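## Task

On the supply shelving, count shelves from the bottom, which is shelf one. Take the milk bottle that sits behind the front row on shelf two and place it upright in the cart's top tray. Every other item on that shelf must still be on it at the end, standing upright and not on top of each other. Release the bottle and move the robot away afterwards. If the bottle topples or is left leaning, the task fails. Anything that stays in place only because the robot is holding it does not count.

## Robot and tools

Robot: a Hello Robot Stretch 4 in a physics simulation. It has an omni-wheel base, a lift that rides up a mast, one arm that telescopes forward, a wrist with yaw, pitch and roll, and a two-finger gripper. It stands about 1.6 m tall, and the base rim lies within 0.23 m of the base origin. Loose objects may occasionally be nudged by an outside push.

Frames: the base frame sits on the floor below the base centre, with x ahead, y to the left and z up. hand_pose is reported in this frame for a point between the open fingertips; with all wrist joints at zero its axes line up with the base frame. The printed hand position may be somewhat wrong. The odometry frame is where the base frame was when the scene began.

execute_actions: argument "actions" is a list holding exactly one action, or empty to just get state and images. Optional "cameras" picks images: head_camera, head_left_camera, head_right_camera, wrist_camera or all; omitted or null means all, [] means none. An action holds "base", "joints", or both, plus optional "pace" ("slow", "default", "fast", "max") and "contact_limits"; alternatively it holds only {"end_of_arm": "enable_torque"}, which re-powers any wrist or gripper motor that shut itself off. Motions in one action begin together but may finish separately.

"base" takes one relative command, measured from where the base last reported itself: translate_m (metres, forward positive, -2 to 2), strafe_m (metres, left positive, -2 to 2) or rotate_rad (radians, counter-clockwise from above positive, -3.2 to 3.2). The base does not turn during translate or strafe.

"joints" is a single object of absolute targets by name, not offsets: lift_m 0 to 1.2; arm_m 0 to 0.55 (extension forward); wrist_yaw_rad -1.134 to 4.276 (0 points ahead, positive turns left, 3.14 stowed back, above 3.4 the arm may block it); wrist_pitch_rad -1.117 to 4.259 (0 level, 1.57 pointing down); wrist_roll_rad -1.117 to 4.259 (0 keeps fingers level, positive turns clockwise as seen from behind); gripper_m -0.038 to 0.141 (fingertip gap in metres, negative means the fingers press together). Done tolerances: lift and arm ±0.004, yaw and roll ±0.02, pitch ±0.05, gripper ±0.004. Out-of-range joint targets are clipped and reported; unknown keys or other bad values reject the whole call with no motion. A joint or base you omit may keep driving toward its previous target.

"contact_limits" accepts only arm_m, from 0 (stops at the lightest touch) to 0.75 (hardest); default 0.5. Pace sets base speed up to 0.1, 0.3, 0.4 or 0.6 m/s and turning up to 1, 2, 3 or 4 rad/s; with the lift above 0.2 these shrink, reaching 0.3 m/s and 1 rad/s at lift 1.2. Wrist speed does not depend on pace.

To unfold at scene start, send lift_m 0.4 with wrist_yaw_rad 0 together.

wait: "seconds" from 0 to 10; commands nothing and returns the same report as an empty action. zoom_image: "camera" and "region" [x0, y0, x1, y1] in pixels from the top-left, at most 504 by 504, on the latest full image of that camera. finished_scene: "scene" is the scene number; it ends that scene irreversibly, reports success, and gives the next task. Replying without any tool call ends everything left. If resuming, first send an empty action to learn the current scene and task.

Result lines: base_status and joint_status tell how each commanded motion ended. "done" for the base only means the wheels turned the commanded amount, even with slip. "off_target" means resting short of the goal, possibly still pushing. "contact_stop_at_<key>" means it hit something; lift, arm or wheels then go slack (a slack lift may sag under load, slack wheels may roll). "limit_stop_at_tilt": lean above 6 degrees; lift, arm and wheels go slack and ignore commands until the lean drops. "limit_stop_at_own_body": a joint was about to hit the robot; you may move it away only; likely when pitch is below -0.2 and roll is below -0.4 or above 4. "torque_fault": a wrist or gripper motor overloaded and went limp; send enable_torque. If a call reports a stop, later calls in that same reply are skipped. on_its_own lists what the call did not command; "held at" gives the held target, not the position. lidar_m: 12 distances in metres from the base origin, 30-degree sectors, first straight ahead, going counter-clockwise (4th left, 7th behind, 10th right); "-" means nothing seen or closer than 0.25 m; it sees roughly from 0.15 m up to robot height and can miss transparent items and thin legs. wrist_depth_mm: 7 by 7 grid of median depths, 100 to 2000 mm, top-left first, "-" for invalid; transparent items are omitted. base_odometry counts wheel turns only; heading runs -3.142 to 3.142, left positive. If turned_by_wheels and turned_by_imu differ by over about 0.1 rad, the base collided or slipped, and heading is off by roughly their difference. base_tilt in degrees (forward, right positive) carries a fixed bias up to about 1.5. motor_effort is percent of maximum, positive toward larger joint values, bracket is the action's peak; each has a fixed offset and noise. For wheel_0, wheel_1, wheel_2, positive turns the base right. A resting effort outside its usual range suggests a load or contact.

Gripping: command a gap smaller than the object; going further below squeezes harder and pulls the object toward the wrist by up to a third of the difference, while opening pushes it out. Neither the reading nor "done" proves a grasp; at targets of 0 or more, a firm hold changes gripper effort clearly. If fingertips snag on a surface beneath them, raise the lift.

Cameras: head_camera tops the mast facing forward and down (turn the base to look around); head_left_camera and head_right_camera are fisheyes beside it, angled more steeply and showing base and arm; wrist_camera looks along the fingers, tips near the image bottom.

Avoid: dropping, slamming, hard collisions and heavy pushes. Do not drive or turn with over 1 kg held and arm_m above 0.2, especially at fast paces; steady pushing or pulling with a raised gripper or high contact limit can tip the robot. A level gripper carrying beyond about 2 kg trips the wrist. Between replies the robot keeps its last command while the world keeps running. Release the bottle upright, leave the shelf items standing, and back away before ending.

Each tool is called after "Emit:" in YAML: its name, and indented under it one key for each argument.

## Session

Emit:
execute_actions:
  actions: []

Scene clock: 0.00 s.
base_odometry: x=+0.000 y=+0.000 heading=+0.000 (m, m, rad; odometry frame)
turned_by_wheels: +0.000 (rad since the last result)
turned_by_imu: +0.000 (rad since the last result)
base_tilt: forward=+0.4 right=+0.0 (deg)
lidar_m: 2.11 1.72 1.88 1.70 1.70 2.14 2.33 2.64 2.04 1.34 1.67 1.53
base_status: not commanded
joint_positions: lift_m=+0.237 arm_m=+0.002 wrist_yaw_rad=+3.228 wrist_pitch_rad=+0.004 wrist_roll_rad=-0.005 gripper_m=+0.057
joint_status: not commanded
motor_effort: lift_m=+19 arm_m=-1 wrist_yaw_rad=+1 wrist_pitch_rad=-5 wrist_roll_rad=+1 gripper_m=-4 wheel_0=+0 wheel_1=+0 wheel_2=+0 (%)
hand_pose: x=-0.1219 y=+0.0622 z=+0.4137 quat_wxyz=(-0.043, -0.002, -0.003, +0.999) (m; base frame)
wrist_depth_mm: - - 132 - - - - / - - 131 - - - - / - 106 130 - - - - / - 125 146 - - - 1756 / 204 - - - - - 1708 / 208 1537 198 1576 220 1708 1708 / 209 931 1042 1138 991 1138 1118
pictures: head_camera, head_left_camera, head_right_camera, wrist_camera
Images, in order (width x height): head_camera 420x560, head_left_camera 420x672, head_right_camera 420x672, wrist_camera 616x392.

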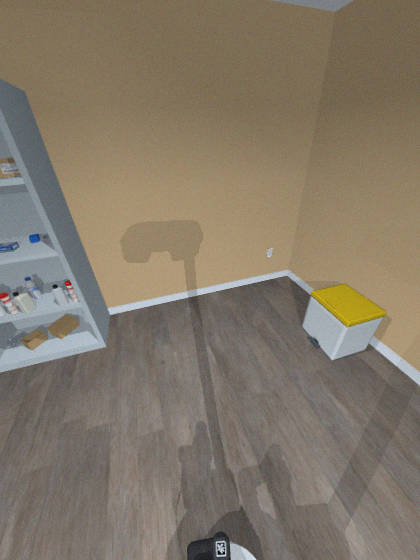

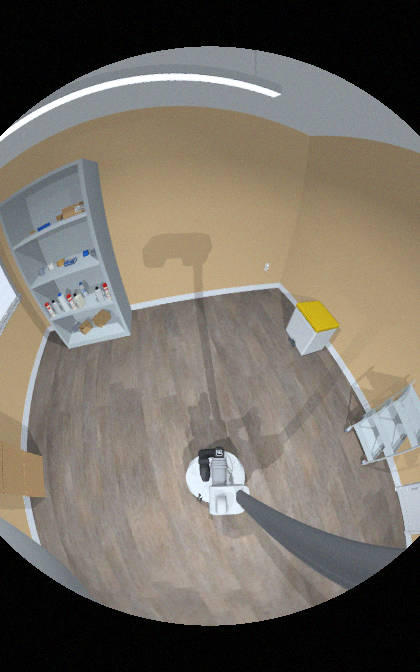

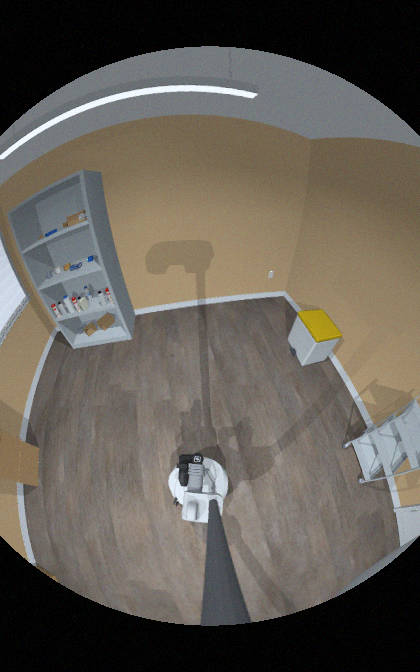

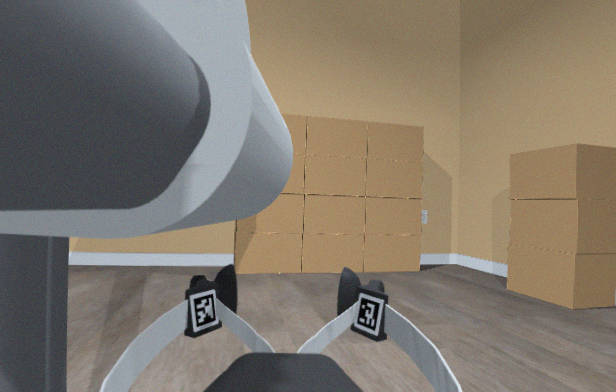

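Emit:
zoom_image:
  camera: "head_left_camera"
  region: [20, 240, 140, 360]

Emit:
zoom_image:
  camera: "head_camera"
  region: [0, 220, 130, 380]

Region (20, 240, 140, 360) of head_left_camera's 420x672 image, scaled by 4.200, with more detail than that image has.

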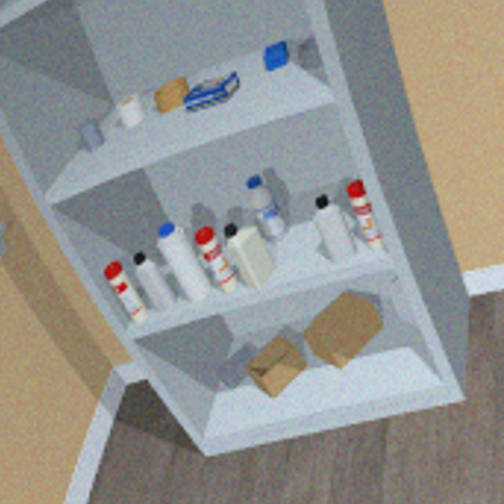

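Region (0, 220, 130, 380) of head_camera's 420x560 image, scaled by 3.150, with more detail than that image has; it fills the left 410 columns of this view, and the rest is white.

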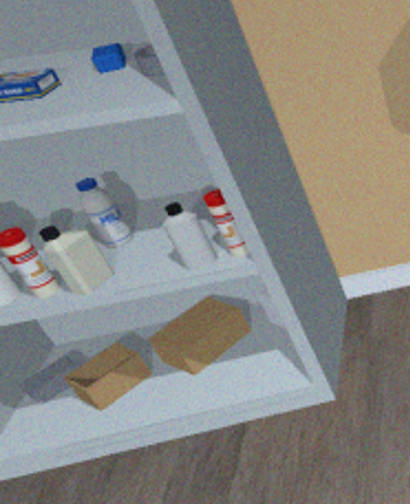

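Emit:
execute_actions:
  actions:
    - {"base": {"strafe_m": 0.91}, "joints": {"lift_m": 0.6, "wrist_yaw_rad": 0}, "pace": "max"}
  cameras: []

Emit:
execute_actions:
  actions:
    - {"base": {"rotate_rad": 0.366}, "joints": {"lift_m": 0.67, "wrist_pitch_rad": 0.25, "wrist_roll_rad": 0.02, "gripper_m": 0.09}, "pace": "max"}

Scene clock: 27.47 s.
base_odometry: x=+0.000 y=+0.910 heading=+0.000 (m, m, rad; odometry frame)
turned_by_wheels: +0.000 (rad since the last result)
turned_by_imu: +0.006 (rad since the last result)
base_tilt: forward=+0.5 right=+0.0 (deg)
lidar_m: 1.36 1.38 1.33 0.84 0.82 1.32 1.73 2.58 3.03 2.24 2.22 2.18
base_status: done
joint_positions: lift_m=+0.600 arm_m=+0.002 wrist_yaw_rad=+0.000 wrist_pitch_rad=+0.004 wrist_roll_rad=-0.005 gripper_m=+0.057
joint_status: all done
motor_effort: lift_m=+21(23) arm_m=+0(1) wrist_yaw_rad=+0(6) wrist_pitch_rad=-5(6) wrist_roll_rad=+1(0) gripper_m=-4(4) wheel_0=+0(12) wheel_1=+1(13) wheel_2=+0(1) (%)
hand_pose: x=+0.4616 y=-0.0873 z=+0.7767 quat_wxyz=(+1.000, -0.003, +0.002, +0.000) (m; base frame)
wrist_depth_mm: 1255 1281 1255 1708 1863 - - / 1397 1464 1537 1708 1863 - - / 1366 1366 1336 1708 1808 - - / 1397 1464 1537 1708 1863 - - / 1025 1430 1182 1708 1863 - - / 1042 1229 197 1661 219 - - / 1397 1308 1397 1708 1708 1863 -
pictures: none
No camera images: the call's "cameras" was empty. Leave "cameras" out to get every camera's image.

Scene clock: 28.60 s.
base_odometry: x=+0.000 y=+0.910 heading=+0.366 (m, m, rad; odometry frame)
turned_by_wheels: +0.366 (rad since the last result)
turned_by_imu: +0.374 (rad since the last result)
base_tilt: forward=+0.5 right=+0.0 (deg)
lidar_m: 1.38 1.43 1.16 0.81 0.91 1.72 2.58 3.12 2.20 2.25 2.31 1.41
base_status: done
joint_positions: lift_m=+0.670 arm_m=+0.002 wrist_yaw_rad=+0.000 wrist_pitch_rad=+0.252 wrist_roll_rad=+0.020 gripper_m=+0.090
joint_status: all done
motor_effort: lift_m=+21(30) arm_m=+0(1) wrist_yaw_rad=+0(0) wrist_pitch_rad=-4(5) wrist_roll_rad=+2(1) gripper_m=-2(2) wheel_0=-1(5) wheel_1=+0(7) wheel_2=+1(7) (%)
hand_pose: x=+0.4525 y=-0.0874 z=+0.7761 quat_wxyz=(+0.992, +0.010, +0.126, -0.001) (m; base frame)
wrist_depth_mm: 1464 1255 1464 1430 1430 1430 1430 / 1464 1336 1499 1499 1499 1464 1464 / 1537 1366 1537 1576 1499 1499 1537 / 1499 1430 1205 1205 1205 1576 1576 / 1537 1708 1661 1661 1618 1661 1618 / 1499 1430 210 1430 202 1661 1618 / 1281 1255 1255 1281 1229 1308 1308
pictures: head_camera, head_left_camera, head_right_camera, wrist_camera
Images, in order (width x height): head_camera 420x560, head_left_camera 420x672, head_right_camera 420x672, wrist_camera 616x392.

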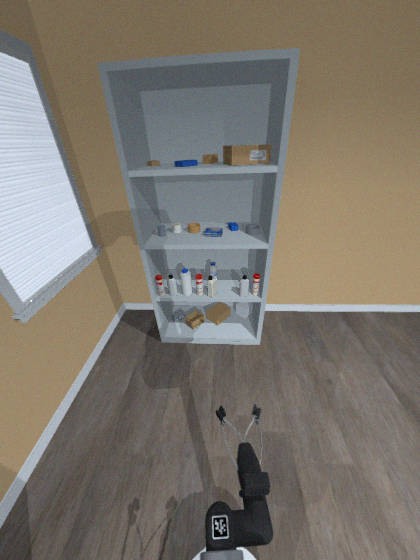

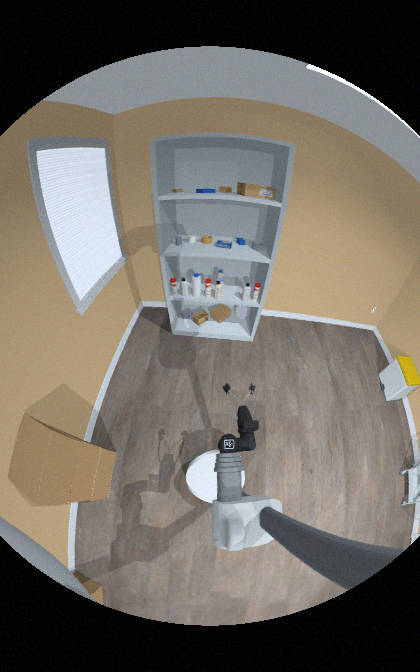

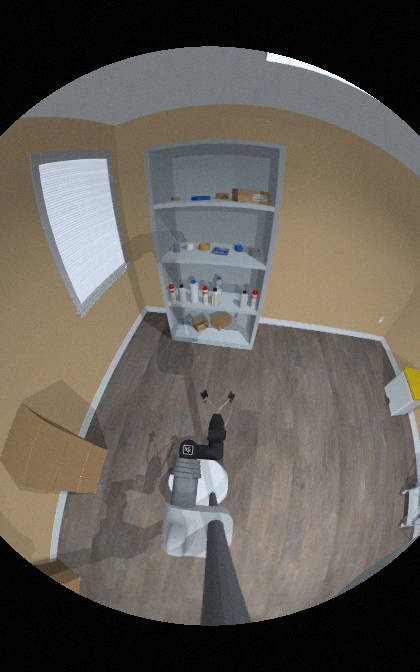

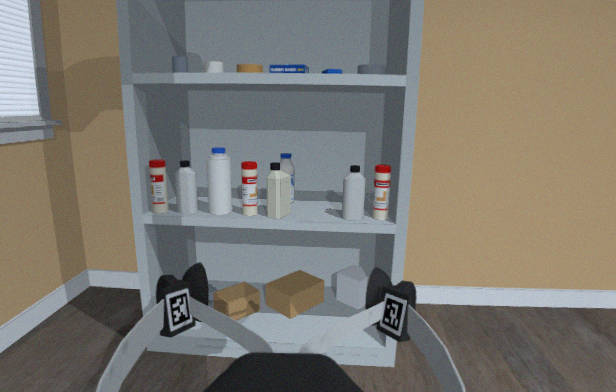

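Emit:
zoom_image:
  camera: "wrist_camera"
  region: [130, 60, 430, 250]

Emit:
zoom_image:
  camera: "head_camera"
  region: [135, 215, 285, 355]

Region (130, 60, 430, 250) of wrist_camera's 616x392 image, scaled by 1.680; it fills the top 319 rows of this view, and the rest is white.

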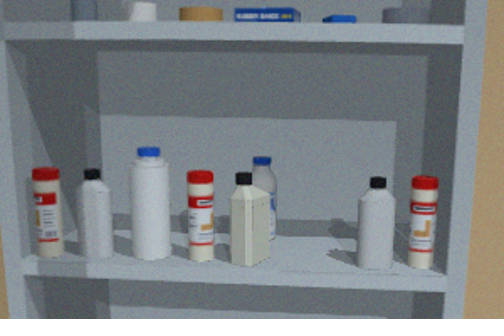

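Region (135, 215, 285, 355) of head_camera's 420x560 image, scaled by 3.360, with more detail than that image has; it fills the top 470 rows of this view, and the rest is white.

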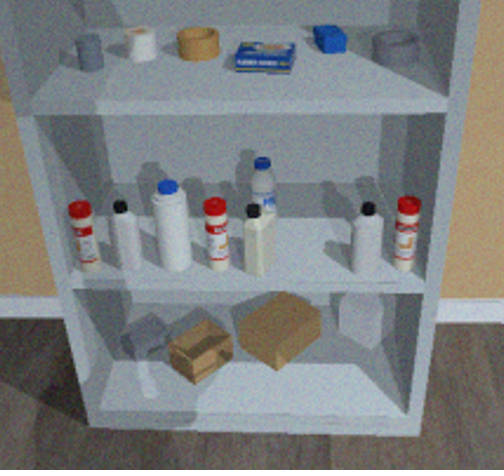

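Emit:
execute_actions:
  actions:
    - {"base": {"translate_m": 0.87}, "joints": {"lift_m": 0.645, "wrist_yaw_rad": 0.18}, "pace": "max"}

Scene clock: 64.67 s.
base_odometry: x=+0.812 y=+1.221 heading=+0.366 (m, m, rad; odometry frame)
turned_by_wheels: +0.000 (rad since the last result)
turned_by_imu: +0.001 (rad since the last result)
base_tilt: forward=+0.4 right=-0.1 (deg)
lidar_m: 0.51 0.57 1.03 1.02 1.10 1.18 3.47 3.50 2.60 2.23 1.29 0.52
base_status: done
joint_positions: lift_m=+0.645 arm_m=+0.002 wrist_yaw_rad=+0.180 wrist_pitch_rad=+0.252 wrist_roll_rad=+0.020 gripper_m=+0.090
joint_status: all done
motor_effort: lift_m=+16(18) arm_m=-1(1) wrist_yaw_rad=+1(9) wrist_pitch_rad=-5(5) wrist_roll_rad=+2(2) gripper_m=-1(1) wheel_0=+0(7) wheel_1=-1(5) wheel_2=+1(12) (%)
hand_pose: x=+0.4636 y=-0.0360 z=+0.7514 quat_wxyz=(+0.988, -0.002, +0.126, +0.088) (m; base frame)
wrist_depth_mm: 466 488 452 449 436 445 449 / 549 715 750 707 668 634 597 / 554 732 778 723 691 647 621 / 564 707 798 750 707 668 640 / 455 389 809 750 723 691 661 / 427 387 210 334 201 621 603 / 439 407 382 324 469 477 301
pictures: head_camera, head_left_camera, head_right_camera, wrist_camera
Images, in order (width x height): head_camera 420x560, head_left_camera 420x672, head_right_camera 420x672, wrist_camera 616x392.

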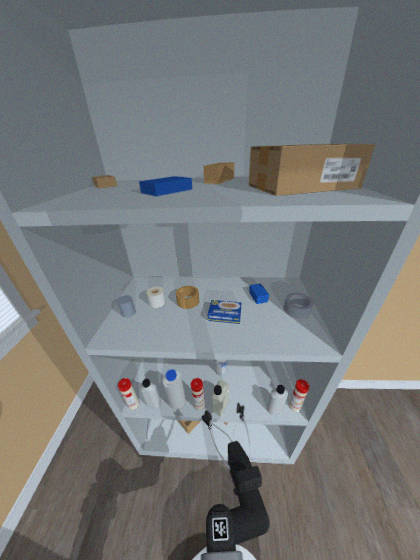

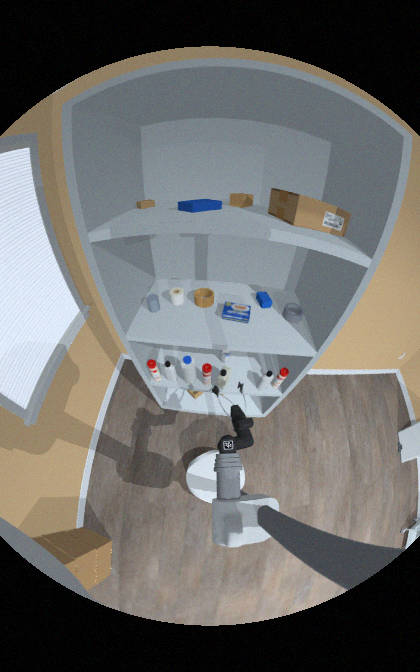

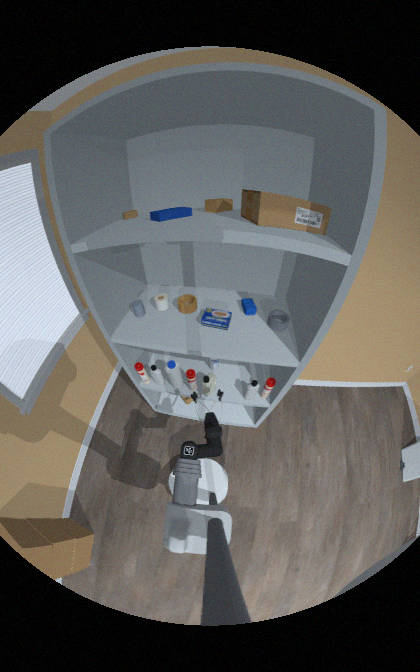

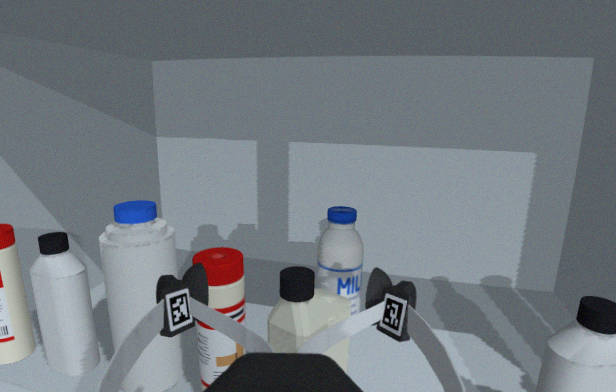

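Emit:
zoom_image:
  camera: "wrist_camera"
  region: [250, 180, 430, 360]

Emit:
zoom_image:
  camera: "head_camera"
  region: [150, 340, 330, 500]

Region (250, 180, 430, 360) of wrist_camera's 616x392 image, scaled by 2.800.

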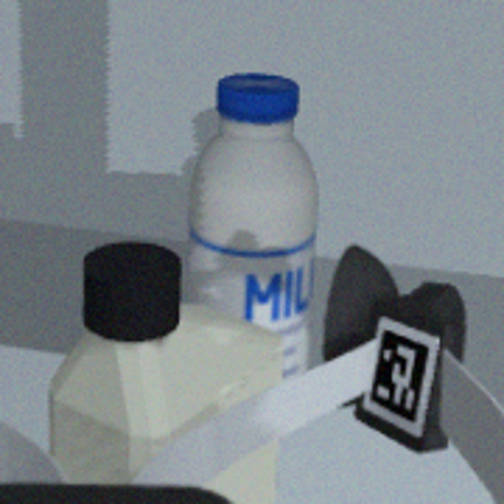

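Region (150, 340, 330, 500) of head_camera's 420x560 image, scaled by 2.800, with more detail than that image has.

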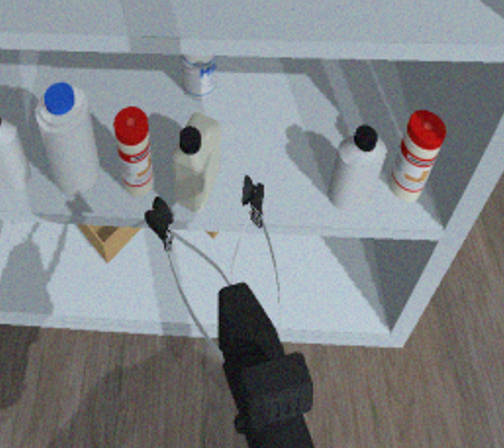

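Emit:
execute_actions:
  actions:
    - {"joints": {"arm_m": 0.245, "wrist_yaw_rad": 0.14, "lift_m": 0.635}, "pace": "fast", "contact_limits": {"arm_m": 0.25}}
  cameras: ["wrist_camera", "head_camera", "head_right_camera"]

Scene clock: 98.43 s.
base_odometry: x=+0.812 y=+1.221 heading=+0.366 (m, m, rad; odometry frame)
turned_by_wheels: +0.000 (rad since the last result)
turned_by_imu: +0.002 (rad since the last result)
base_tilt: forward=+0.3 right=-0.1 (deg)
lidar_m: 0.52 0.56 1.04 1.02 1.12 1.20 3.46 3.53 2.61 2.22 1.31 0.52
base_status: not commanded
joint_positions: lift_m=+0.635 arm_m=+0.244 wrist_yaw_rad=+0.140 wrist_pitch_rad=+0.252 wrist_roll_rad=+0.020 gripper_m=+0.090
joint_status: all done
motor_effort: lift_m=+15(16) arm_m=+7(7) wrist_yaw_rad=+0(1) wrist_pitch_rad=-4(4) wrist_roll_rad=+2(2) gripper_m=-1(1) wheel_0=+0(0) wheel_1=-1(1) wheel_2=+1(1) (%)
contact_limits: arm_m 0.25
hand_pose: x=+0.7036 y=-0.0475 z=+0.7416 quat_wxyz=(+0.990, +0.001, +0.126, +0.068) (m; base frame)
wrist_depth_mm: 496 496 469 445 430 413 397 / 530 512 492 466 445 424 410 / 544 535 508 480 462 439 418 / 559 559 525 504 477 452 433 / 564 580 544 517 492 469 449 / 535 544 209 283 201 484 459 / 452 449 452 274 452 462 466
pictures: head_camera, head_right_camera, wrist_camera
Images, in order (width x height): head_camera 420x560, head_right_camera 420x672, wrist_camera 616x392.

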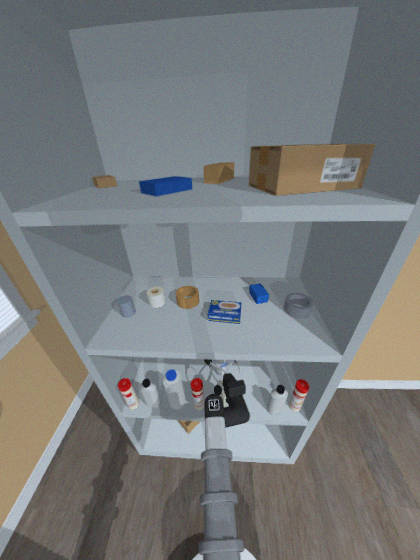

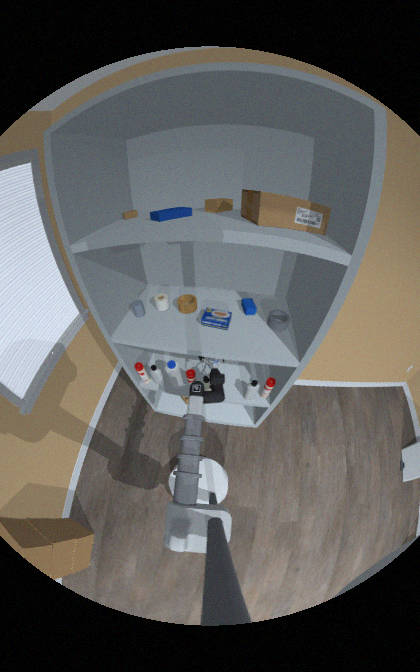

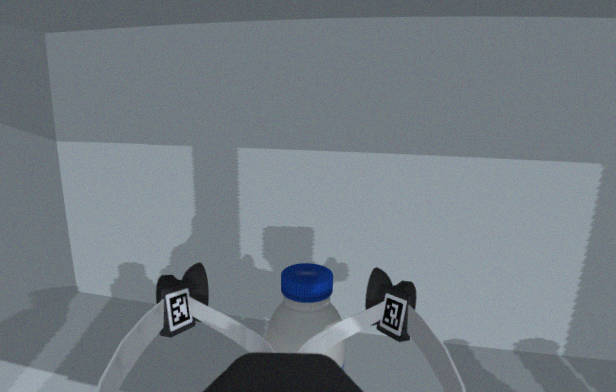

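Emit:
zoom_image:
  camera: "wrist_camera"
  region: [150, 240, 440, 392]

Region (150, 240, 440, 392) of wrist_camera's 616x392 image, scaled by 1.738; it fills the top 264 rows of this view, and the rest is white.

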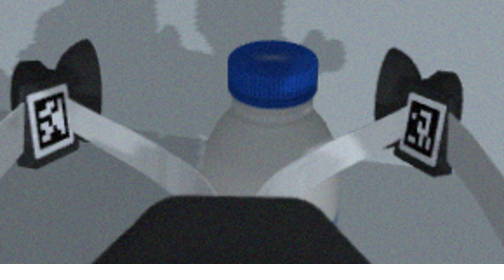

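Emit:
execute_actions:
  actions:
    - {"joints": {"arm_m": 0.331, "wrist_yaw_rad": 0.134, "lift_m": 0.615, "wrist_pitch_rad": 0.33, "gripper_m": 0.075}, "contact_limits": {"arm_m": 0.25}}
  cameras: ["wrist_camera", "head_camera"]

Scene clock: 115.00 s.
base_odometry: x=+0.812 y=+1.221 heading=+0.366 (m, m, rad; odometry frame)
turned_by_wheels: +0.000 (rad since the last result)
turned_by_imu: +0.002 (rad since the last result)
base_tilt: forward=+0.5 right=+0.0 (deg)
lidar_m: 0.50 0.55 1.03 1.01 1.12 1.16 3.45 3.52 2.59 2.22 1.32 0.53
base_status: not commanded
joint_positions: lift_m=+0.615 arm_m=+0.330 wrist_yaw_rad=+0.134 wrist_pitch_rad=+0.332 wrist_roll_rad=+0.020 gripper_m=+0.075
joint_status: all done
motor_effort: lift_m=+15(12) arm_m=+6(7) wrist_yaw_rad=+1(3) wrist_pitch_rad=-4(1) wrist_roll_rad=+2(2) gripper_m=-3(1) wheel_0=+0(0) wheel_1=-1(0) wheel_2=+1(1) (%)
contact_limits: arm_m 0.25
hand_pose: x=+0.7827 y=-0.0502 z=+0.6995 quat_wxyz=(+0.984, -0.001, +0.166, +0.064) (m; base frame)
wrist_depth_mm: 421 402 379 362 349 334 322 / 439 418 399 382 362 347 334 / 466 442 418 397 379 362 349 / 492 462 436 418 397 379 362 / 517 492 462 427 413 397 382 / 462 469 196 196 211 413 399 / 377 364 382 191 370 394 392
pictures: head_camera, wrist_camera
Images, in order (width x height): head_camera 420x560, wrist_camera 616x392.

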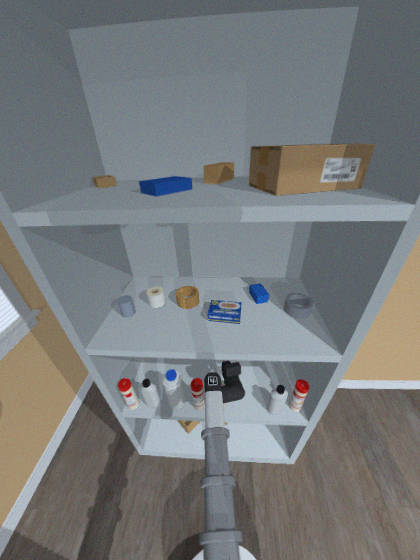

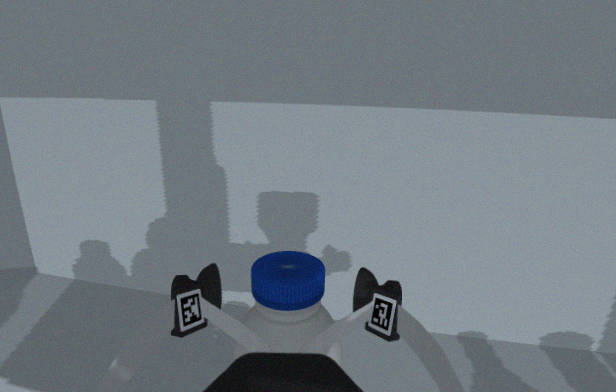

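Emit:
zoom_image:
  camera: "wrist_camera"
  region: [160, 230, 420, 392]

Region (160, 230, 420, 392) of wrist_camera's 616x392 image, scaled by 1.938; it fills the top 314 rows of this view, and the rest is white.

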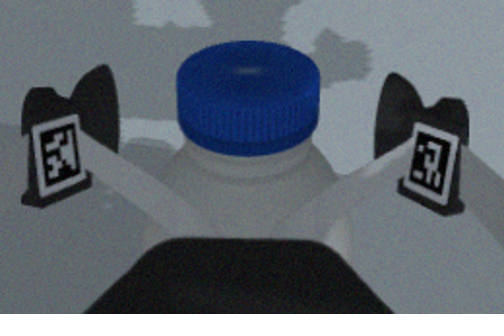

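Emit:
execute_actions:
  actions:
    - {"joints": {"gripper_m": -0.02}}
  cameras: ["wrist_camera"]

Scene clock: 124.23 s.
base_odometry: x=+0.812 y=+1.221 heading=+0.366 (m, m, rad; odometry frame)
turned_by_wheels: +0.000 (rad since the last result)
turned_by_imu: +0.002 (rad since the last result)
base_tilt: forward=+0.4 right=-0.1 (deg)
lidar_m: 0.50 0.56 1.03 1.00 1.11 1.23 3.48 3.53 2.61 2.22 1.32 0.52
base_status: not commanded
joint_positions: lift_m=+0.615 arm_m=+0.330 wrist_yaw_rad=+0.134 wrist_pitch_rad=+0.334 wrist_roll_rad=+0.020 gripper_m=-0.019
joint_status: all done
motor_effort: lift_m=+15(15) arm_m=+6(6) wrist_yaw_rad=+1(2) wrist_pitch_rad=-9(9) wrist_roll_rad=+2(1) gripper_m=-25(24) wheel_0=+0(0) wheel_1=-1(1) wheel_2=+1(1) (%)
hand_pose: x=+0.7826 y=-0.0502 z=+0.6991 quat_wxyz=(+0.984, -0.001, +0.166, +0.064) (m; base frame)
wrist_depth_mm: 424 399 379 364 349 334 324 / 439 421 397 382 362 347 334 / 466 442 418 397 379 362 349 / 496 466 439 415 397 377 364 / 517 492 462 436 415 394 379 / 459 462 182 178 200 415 399 / 370 357 362 178 370 370 392
pictures: wrist_camera
Images, in order (width x height): wrist_camera 616x392.

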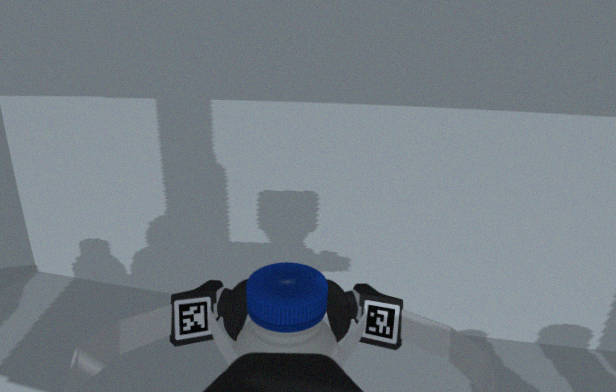

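Emit:
zoom_image:
  camera: "wrist_camera"
  region: [160, 230, 420, 392]

Region (160, 230, 420, 392) of wrist_camera's 616x392 image, scaled by 1.938; it fills the top 314 rows of this view, and the rest is white.

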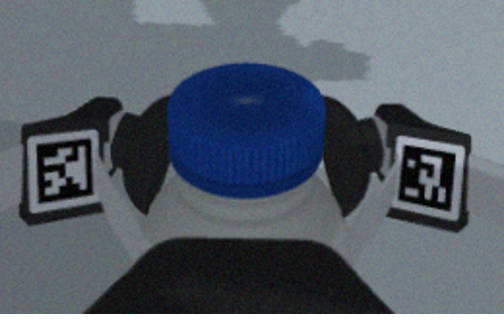

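Emit:
execute_actions:
  actions:
    - {"joints": {"lift_m": 0.636, "arm_m": 0.322}}
  cameras: ["wrist_camera"]

Scene clock: 140.43 s.
base_odometry: x=+0.812 y=+1.221 heading=+0.366 (m, m, rad; odometry frame)
turned_by_wheels: +0.000 (rad since the last result)
turned_by_imu: +0.001 (rad since the last result)
base_tilt: forward=+0.4 right=+0.0 (deg)
lidar_m: 0.52 0.54 1.01 1.00 1.12 1.21 3.48 3.52 2.59 2.20 1.31 0.52
base_status: not commanded
joint_positions: lift_m=+0.636 arm_m=+0.323 wrist_yaw_rad=+0.134 wrist_pitch_rad=+0.337 wrist_roll_rad=+0.020 gripper_m=-0.019
joint_status: all done
motor_effort: lift_m=+25(25) arm_m=-6(8) wrist_yaw_rad=+1(0) wrist_pitch_rad=-19(25) wrist_roll_rad=+2(2) gripper_m=-18(25) wheel_0=+0(0) wheel_1=+0(1) wheel_2=+1(1) (%)
hand_pose: x=+0.7755 y=-0.0503 z=+0.7183 quat_wxyz=(+0.984, -0.002, +0.168, +0.064) (m; base frame)
wrist_depth_mm: 427 407 387 368 353 340 327 / 452 427 404 387 368 353 340 / 473 449 427 404 387 368 355 / 504 477 449 424 404 384 370 / 535 504 473 449 424 404 387 / 484 492 180 187 427 424 407 / 402 268 387 167 392 404 410
pictures: wrist_camera
Images, in order (width x height): wrist_camera 616x392.

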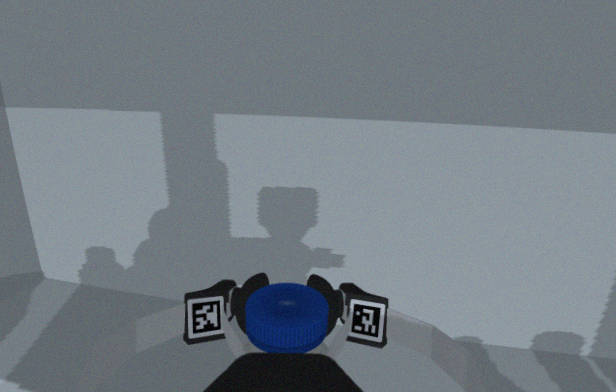

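Emit:
zoom_image:
  camera: "wrist_camera"
  region: [170, 250, 400, 392]

Region (170, 250, 400, 392) of wrist_camera's 616x392 image, scaled by 2.191; it fills the top 311 rows of this view, and the rest is white.

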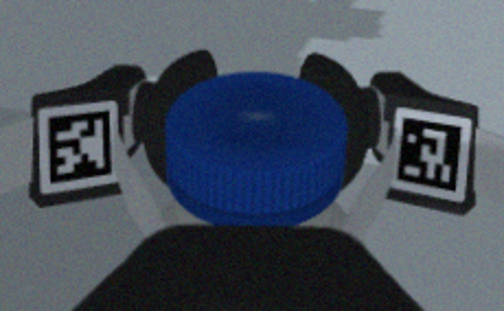

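Emit:
execute_actions:
  actions: []
  cameras: ["wrist_camera", "head_right_camera", "head_left_camera"]

Scene clock: 145.80 s.
base_odometry: x=+0.812 y=+1.221 heading=+0.366 (m, m, rad; odometry frame)
turned_by_wheels: +0.000 (rad since the last result)
turned_by_imu: +0.001 (rad since the last result)
base_tilt: forward=+0.4 right=-0.1 (deg)
lidar_m: 0.51 0.55 1.04 0.98 1.11 1.16 3.46 3.52 2.59 2.23 1.32 0.49
base_status: not commanded
joint_positions: lift_m=+0.636 arm_m=+0.323 wrist_yaw_rad=+0.134 wrist_pitch_rad=+0.337 wrist_roll_rad=+0.020 gripper_m=-0.019
joint_status: all done
motor_effort: lift_m=+25(25) arm_m=-6(8) wrist_yaw_rad=+0(0) wrist_pitch_rad=-19(25) wrist_roll_rad=+2(2) gripper_m=-19(25) wheel_0=+0(0) wheel_1=-1(1) wheel_2=+1(1) (%)
hand_pose: x=+0.7755 y=-0.0503 z=+0.7184 quat_wxyz=(+0.984, -0.002, +0.168, +0.064) (m; base frame)
wrist_depth_mm: 427 407 387 370 353 340 329 / 452 427 404 387 370 351 340 / 473 449 427 404 384 368 357 / 500 473 445 424 404 384 370 / 530 504 473 452 424 404 389 / 484 488 180 188 424 424 407 / 404 267 384 167 394 410 410
pictures: head_left_camera, head_right_camera, wrist_camera
Images, in order (width x height): head_left_camera 420x672, head_right_camera 420x672, wrist_camera 616x392.

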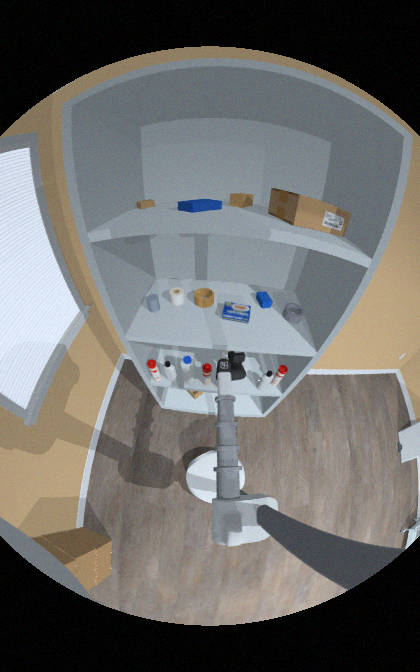

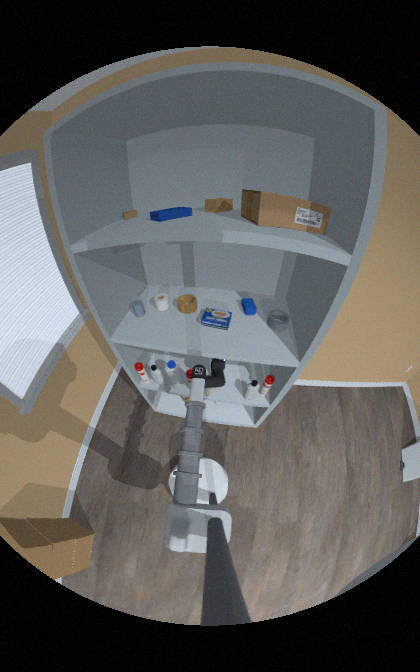

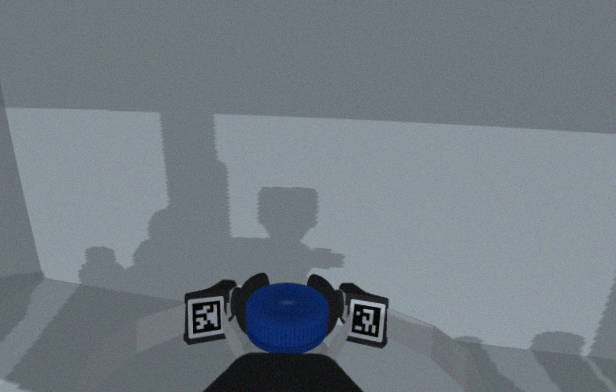

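Emit:
execute_actions:
  actions:
    - {"joints": {"gripper_m": -0.035}}
  cameras: ["wrist_camera"]

Scene clock: 161.07 s.
base_odometry: x=+0.812 y=+1.221 heading=+0.366 (m, m, rad; odometry frame)
turned_by_wheels: +0.000 (rad since the last result)
turned_by_imu: +0.001 (rad since the last result)
base_tilt: forward=+0.4 right=+0.0 (deg)
lidar_m: 0.52 0.57 1.05 1.00 1.11 1.18 3.48 3.54 2.60 2.23 1.30 0.52
base_status: not commanded
joint_positions: lift_m=+0.636 arm_m=+0.323 wrist_yaw_rad=+0.134 wrist_pitch_rad=+0.337 wrist_roll_rad=+0.020 gripper_m=-0.034
joint_status: all done
motor_effort: lift_m=+25(25) arm_m=-6(7) wrist_yaw_rad=+1(1) wrist_pitch_rad=-19(18) wrist_roll_rad=+2(1) gripper_m=-20(20) wheel_0=+0(0) wheel_1=+0(1) wheel_2=+1(1) (%)
hand_pose: x=+0.7755 y=-0.0503 z=+0.7184 quat_wxyz=(+0.984, -0.002, +0.168, +0.064) (m; base frame)
wrist_depth_mm: 430 410 387 370 353 340 327 / 449 424 404 384 368 351 340 / 477 452 424 404 387 370 353 / 500 473 449 424 404 384 368 / 530 500 473 449 424 404 389 / 480 492 176 187 427 424 407 / 397 379 382 163 392 389 410
pictures: wrist_camera
Images, in order (width x height): wrist_camera 616x392.

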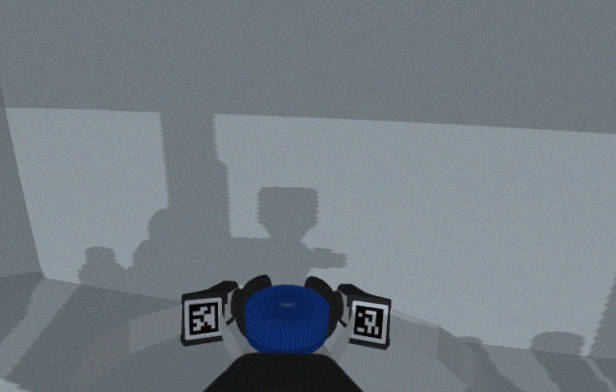

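Emit:
zoom_image:
  camera: "wrist_camera"
  region: [170, 250, 400, 392]

Region (170, 250, 400, 392) of wrist_camera's 616x392 image, scaled by 2.191; it fills the top 311 rows of this view, and the rest is white.

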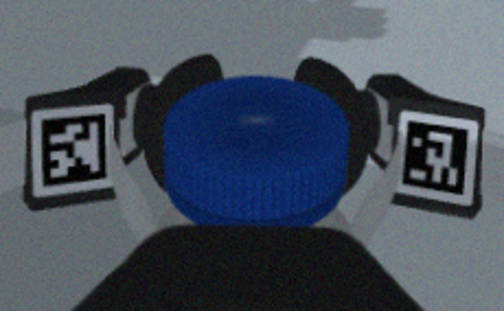

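Emit:
execute_actions:
  actions:
    - {"joints": {"wrist_yaw_rad": -0.3, "lift_m": 0.644}, "pace": "slow"}

Scene clock: 165.90 s.
base_odometry: x=+0.812 y=+1.221 heading=+0.366 (m, m, rad; odometry frame)
turned_by_wheels: +0.000 (rad since the last result)
turned_by_imu: +0.001 (rad since the last result)
base_tilt: forward=+0.4 right=+0.1 (deg)
lidar_m: 0.50 0.54 1.05 1.01 1.12 1.18 3.46 3.54 2.59 2.24 1.31 0.52
base_status: not commanded
joint_positions: lift_m=+0.644 arm_m=+0.323 wrist_yaw_rad=-0.300 wrist_pitch_rad=+0.337 wrist_roll_rad=+0.020 gripper_m=-0.034
joint_status: all done
motor_effort: lift_m=+25(27) arm_m=-6(7) wrist_yaw_rad=+1(6) wrist_pitch_rad=-19(18) wrist_roll_rad=+1(2) gripper_m=-19(22) wheel_0=+0(0) wheel_1=+0(0) wheel_2=+0(1) (%)
hand_pose: x=+0.7283 y=-0.1640 z=+0.7264 quat_wxyz=(+0.974, +0.035, +0.164, -0.149) (m; base frame)
wrist_depth_mm: 349 368 384 407 427 415 325 / 364 382 404 424 449 424 332 / 379 399 421 445 473 427 334 / 397 418 442 469 496 433 340 / 418 439 466 496 530 439 340 / 436 452 177 186 496 439 343 / 407 389 394 163 402 384 343
pictures: head_camera, head_left_camera, head_right_camera, wrist_camera
Images, in order (width x height): head_camera 420x560, head_left_camera 420x672, head_right_camera 420x672, wrist_camera 616x392.

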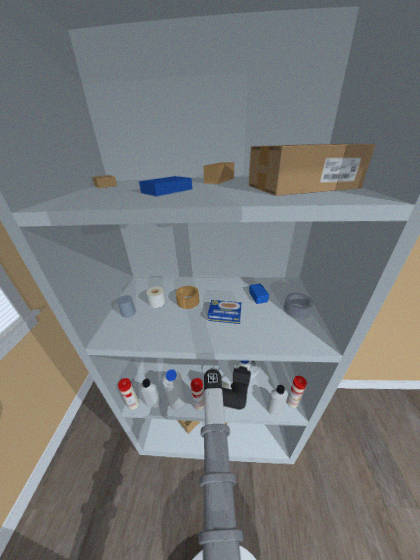

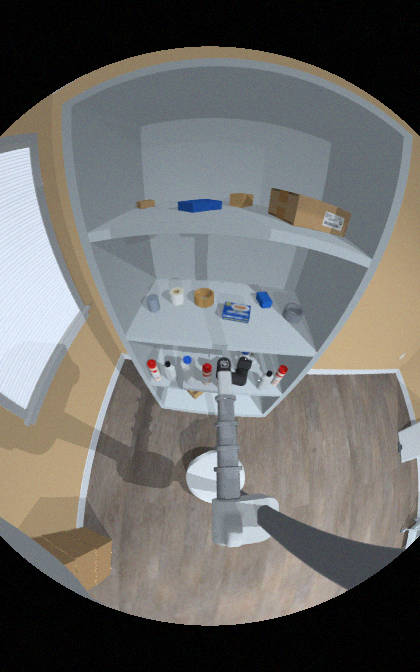

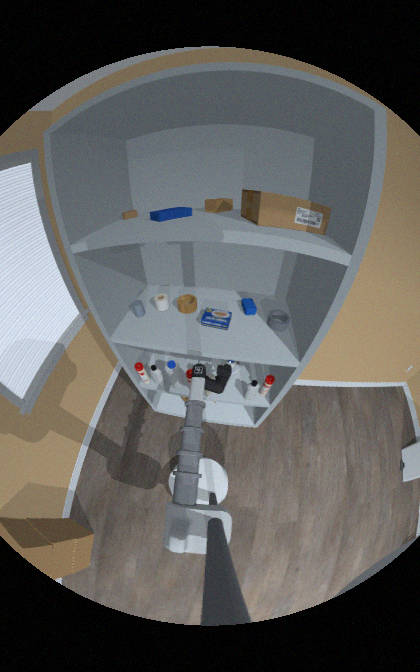

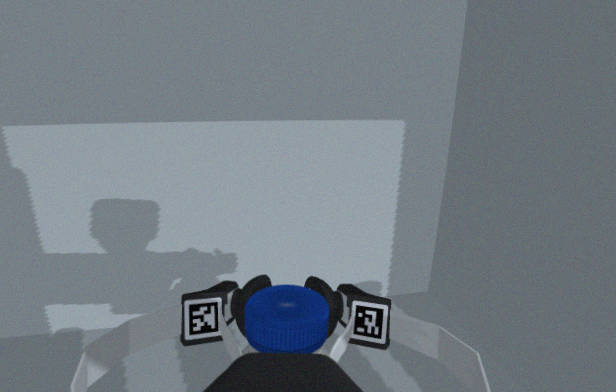

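Emit:
zoom_image:
  camera: "head_camera"
  region: [170, 345, 330, 465]

Emit:
zoom_image:
  camera: "wrist_camera"
  region: [170, 250, 400, 392]

Emit:
zoom_image:
  camera: "head_right_camera"
  region: [170, 340, 300, 440]

Region (170, 345, 330, 465) of head_camera's 420x560 image, scaled by 3.150, with more detail than that image has; it fills the top 378 rows of this view, and the rest is white.

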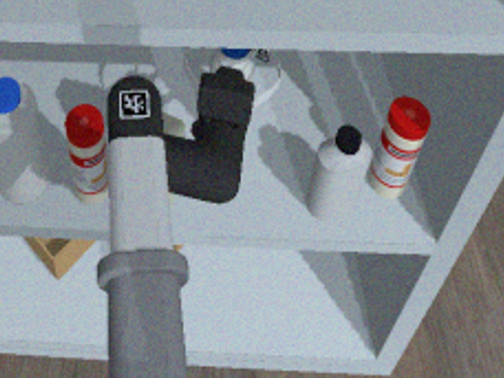

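Region (170, 250, 400, 392) of wrist_camera's 616x392 image, scaled by 2.191; it fills the top 311 rows of this view, and the rest is white.

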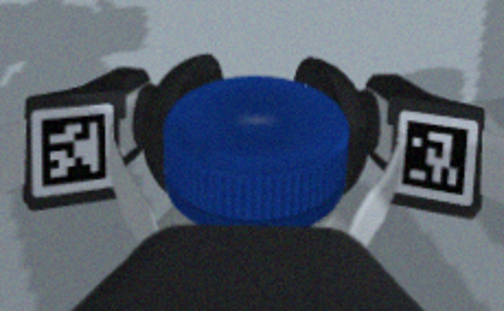

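Region (170, 340, 300, 440) of head_right_camera's 420x672 image, scaled by 3.877, with more detail than that image has; it fills the top 388 rows of this view, and the rest is white.

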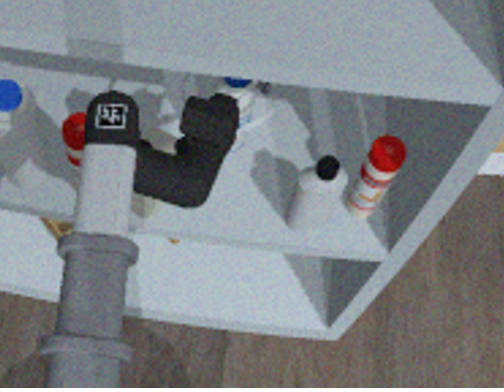

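Emit:
execute_actions:
  actions:
    - {"base": {"translate_m": -0.4}, "joints": {"arm_m": 0.01, "wrist_yaw_rad": -0.36}, "pace": "fast"}

Scene clock: 213.87 s.
base_odometry: x=+0.439 y=+1.078 heading=+0.366 (m, m, rad; odometry frame)
turned_by_wheels: +0.000 (rad since the last result)
turned_by_imu: +0.003 (rad since the last result)
base_tilt: forward=+0.4 right=+0.0 (deg)
lidar_m: 0.91 0.97 1.12 1.07 0.89 1.74 3.04 3.46 2.40 2.20 1.86 0.35
base_status: done
joint_positions: lift_m=+0.644 arm_m=+0.011 wrist_yaw_rad=-0.360 wrist_pitch_rad=+0.337 wrist_roll_rad=+0.020 gripper_m=-0.034
joint_status: all done
motor_effort: lift_m=+24(24) arm_m=-6(6) wrist_yaw_rad=+2(9) wrist_pitch_rad=-18(20) wrist_roll_rad=+1(2) gripper_m=-21(21) wheel_0=+0(5) wheel_1=+0(7) wheel_2=+0(12) (%)
hand_pose: x=+0.4060 y=-0.1778 z=+0.7264 quat_wxyz=(+0.970, +0.040, +0.163, -0.178) (m; base frame)
wrist_depth_mm: 878 917 878 699 1182 1281 1366 / 946 1008 1060 854 1281 1336 1464 / 960 1042 1098 798 1308 1430 1537 / 668 820 831 820 1397 1537 1708 / 668 715 788 976 1464 1618 1756 / 1078 1160 177 187 1366 1397 1397 / 931 946 960 163 1078 1078 1160
pictures: head_camera, head_left_camera, head_right_camera, wrist_camera
Images, in order (width x height): head_camera 420x560, head_left_camera 420x672, head_right_camera 420x672, wrist_camera 616x392.

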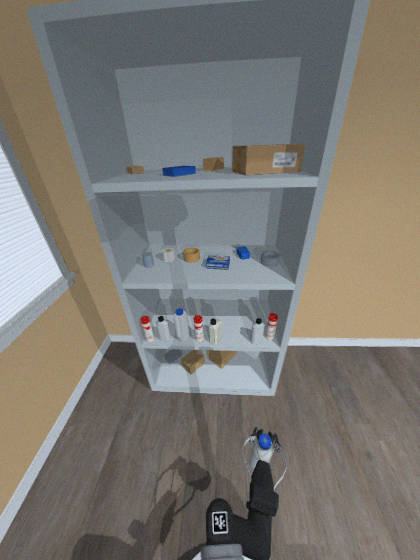

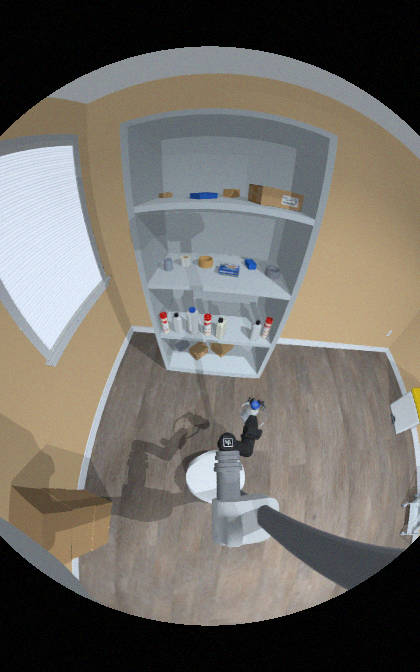

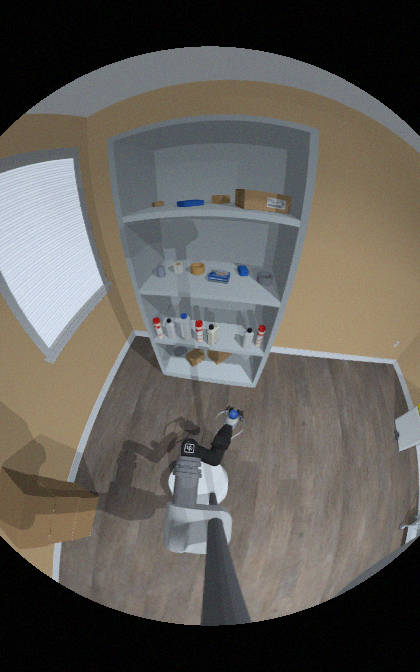

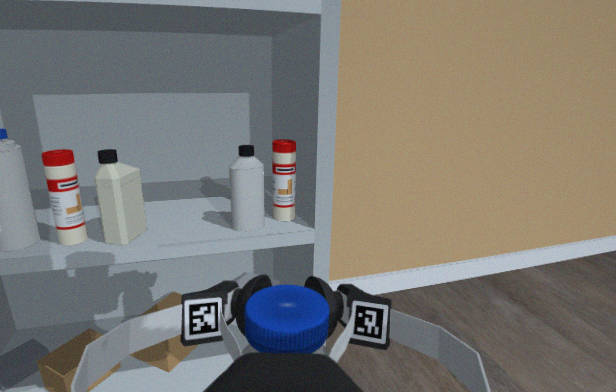

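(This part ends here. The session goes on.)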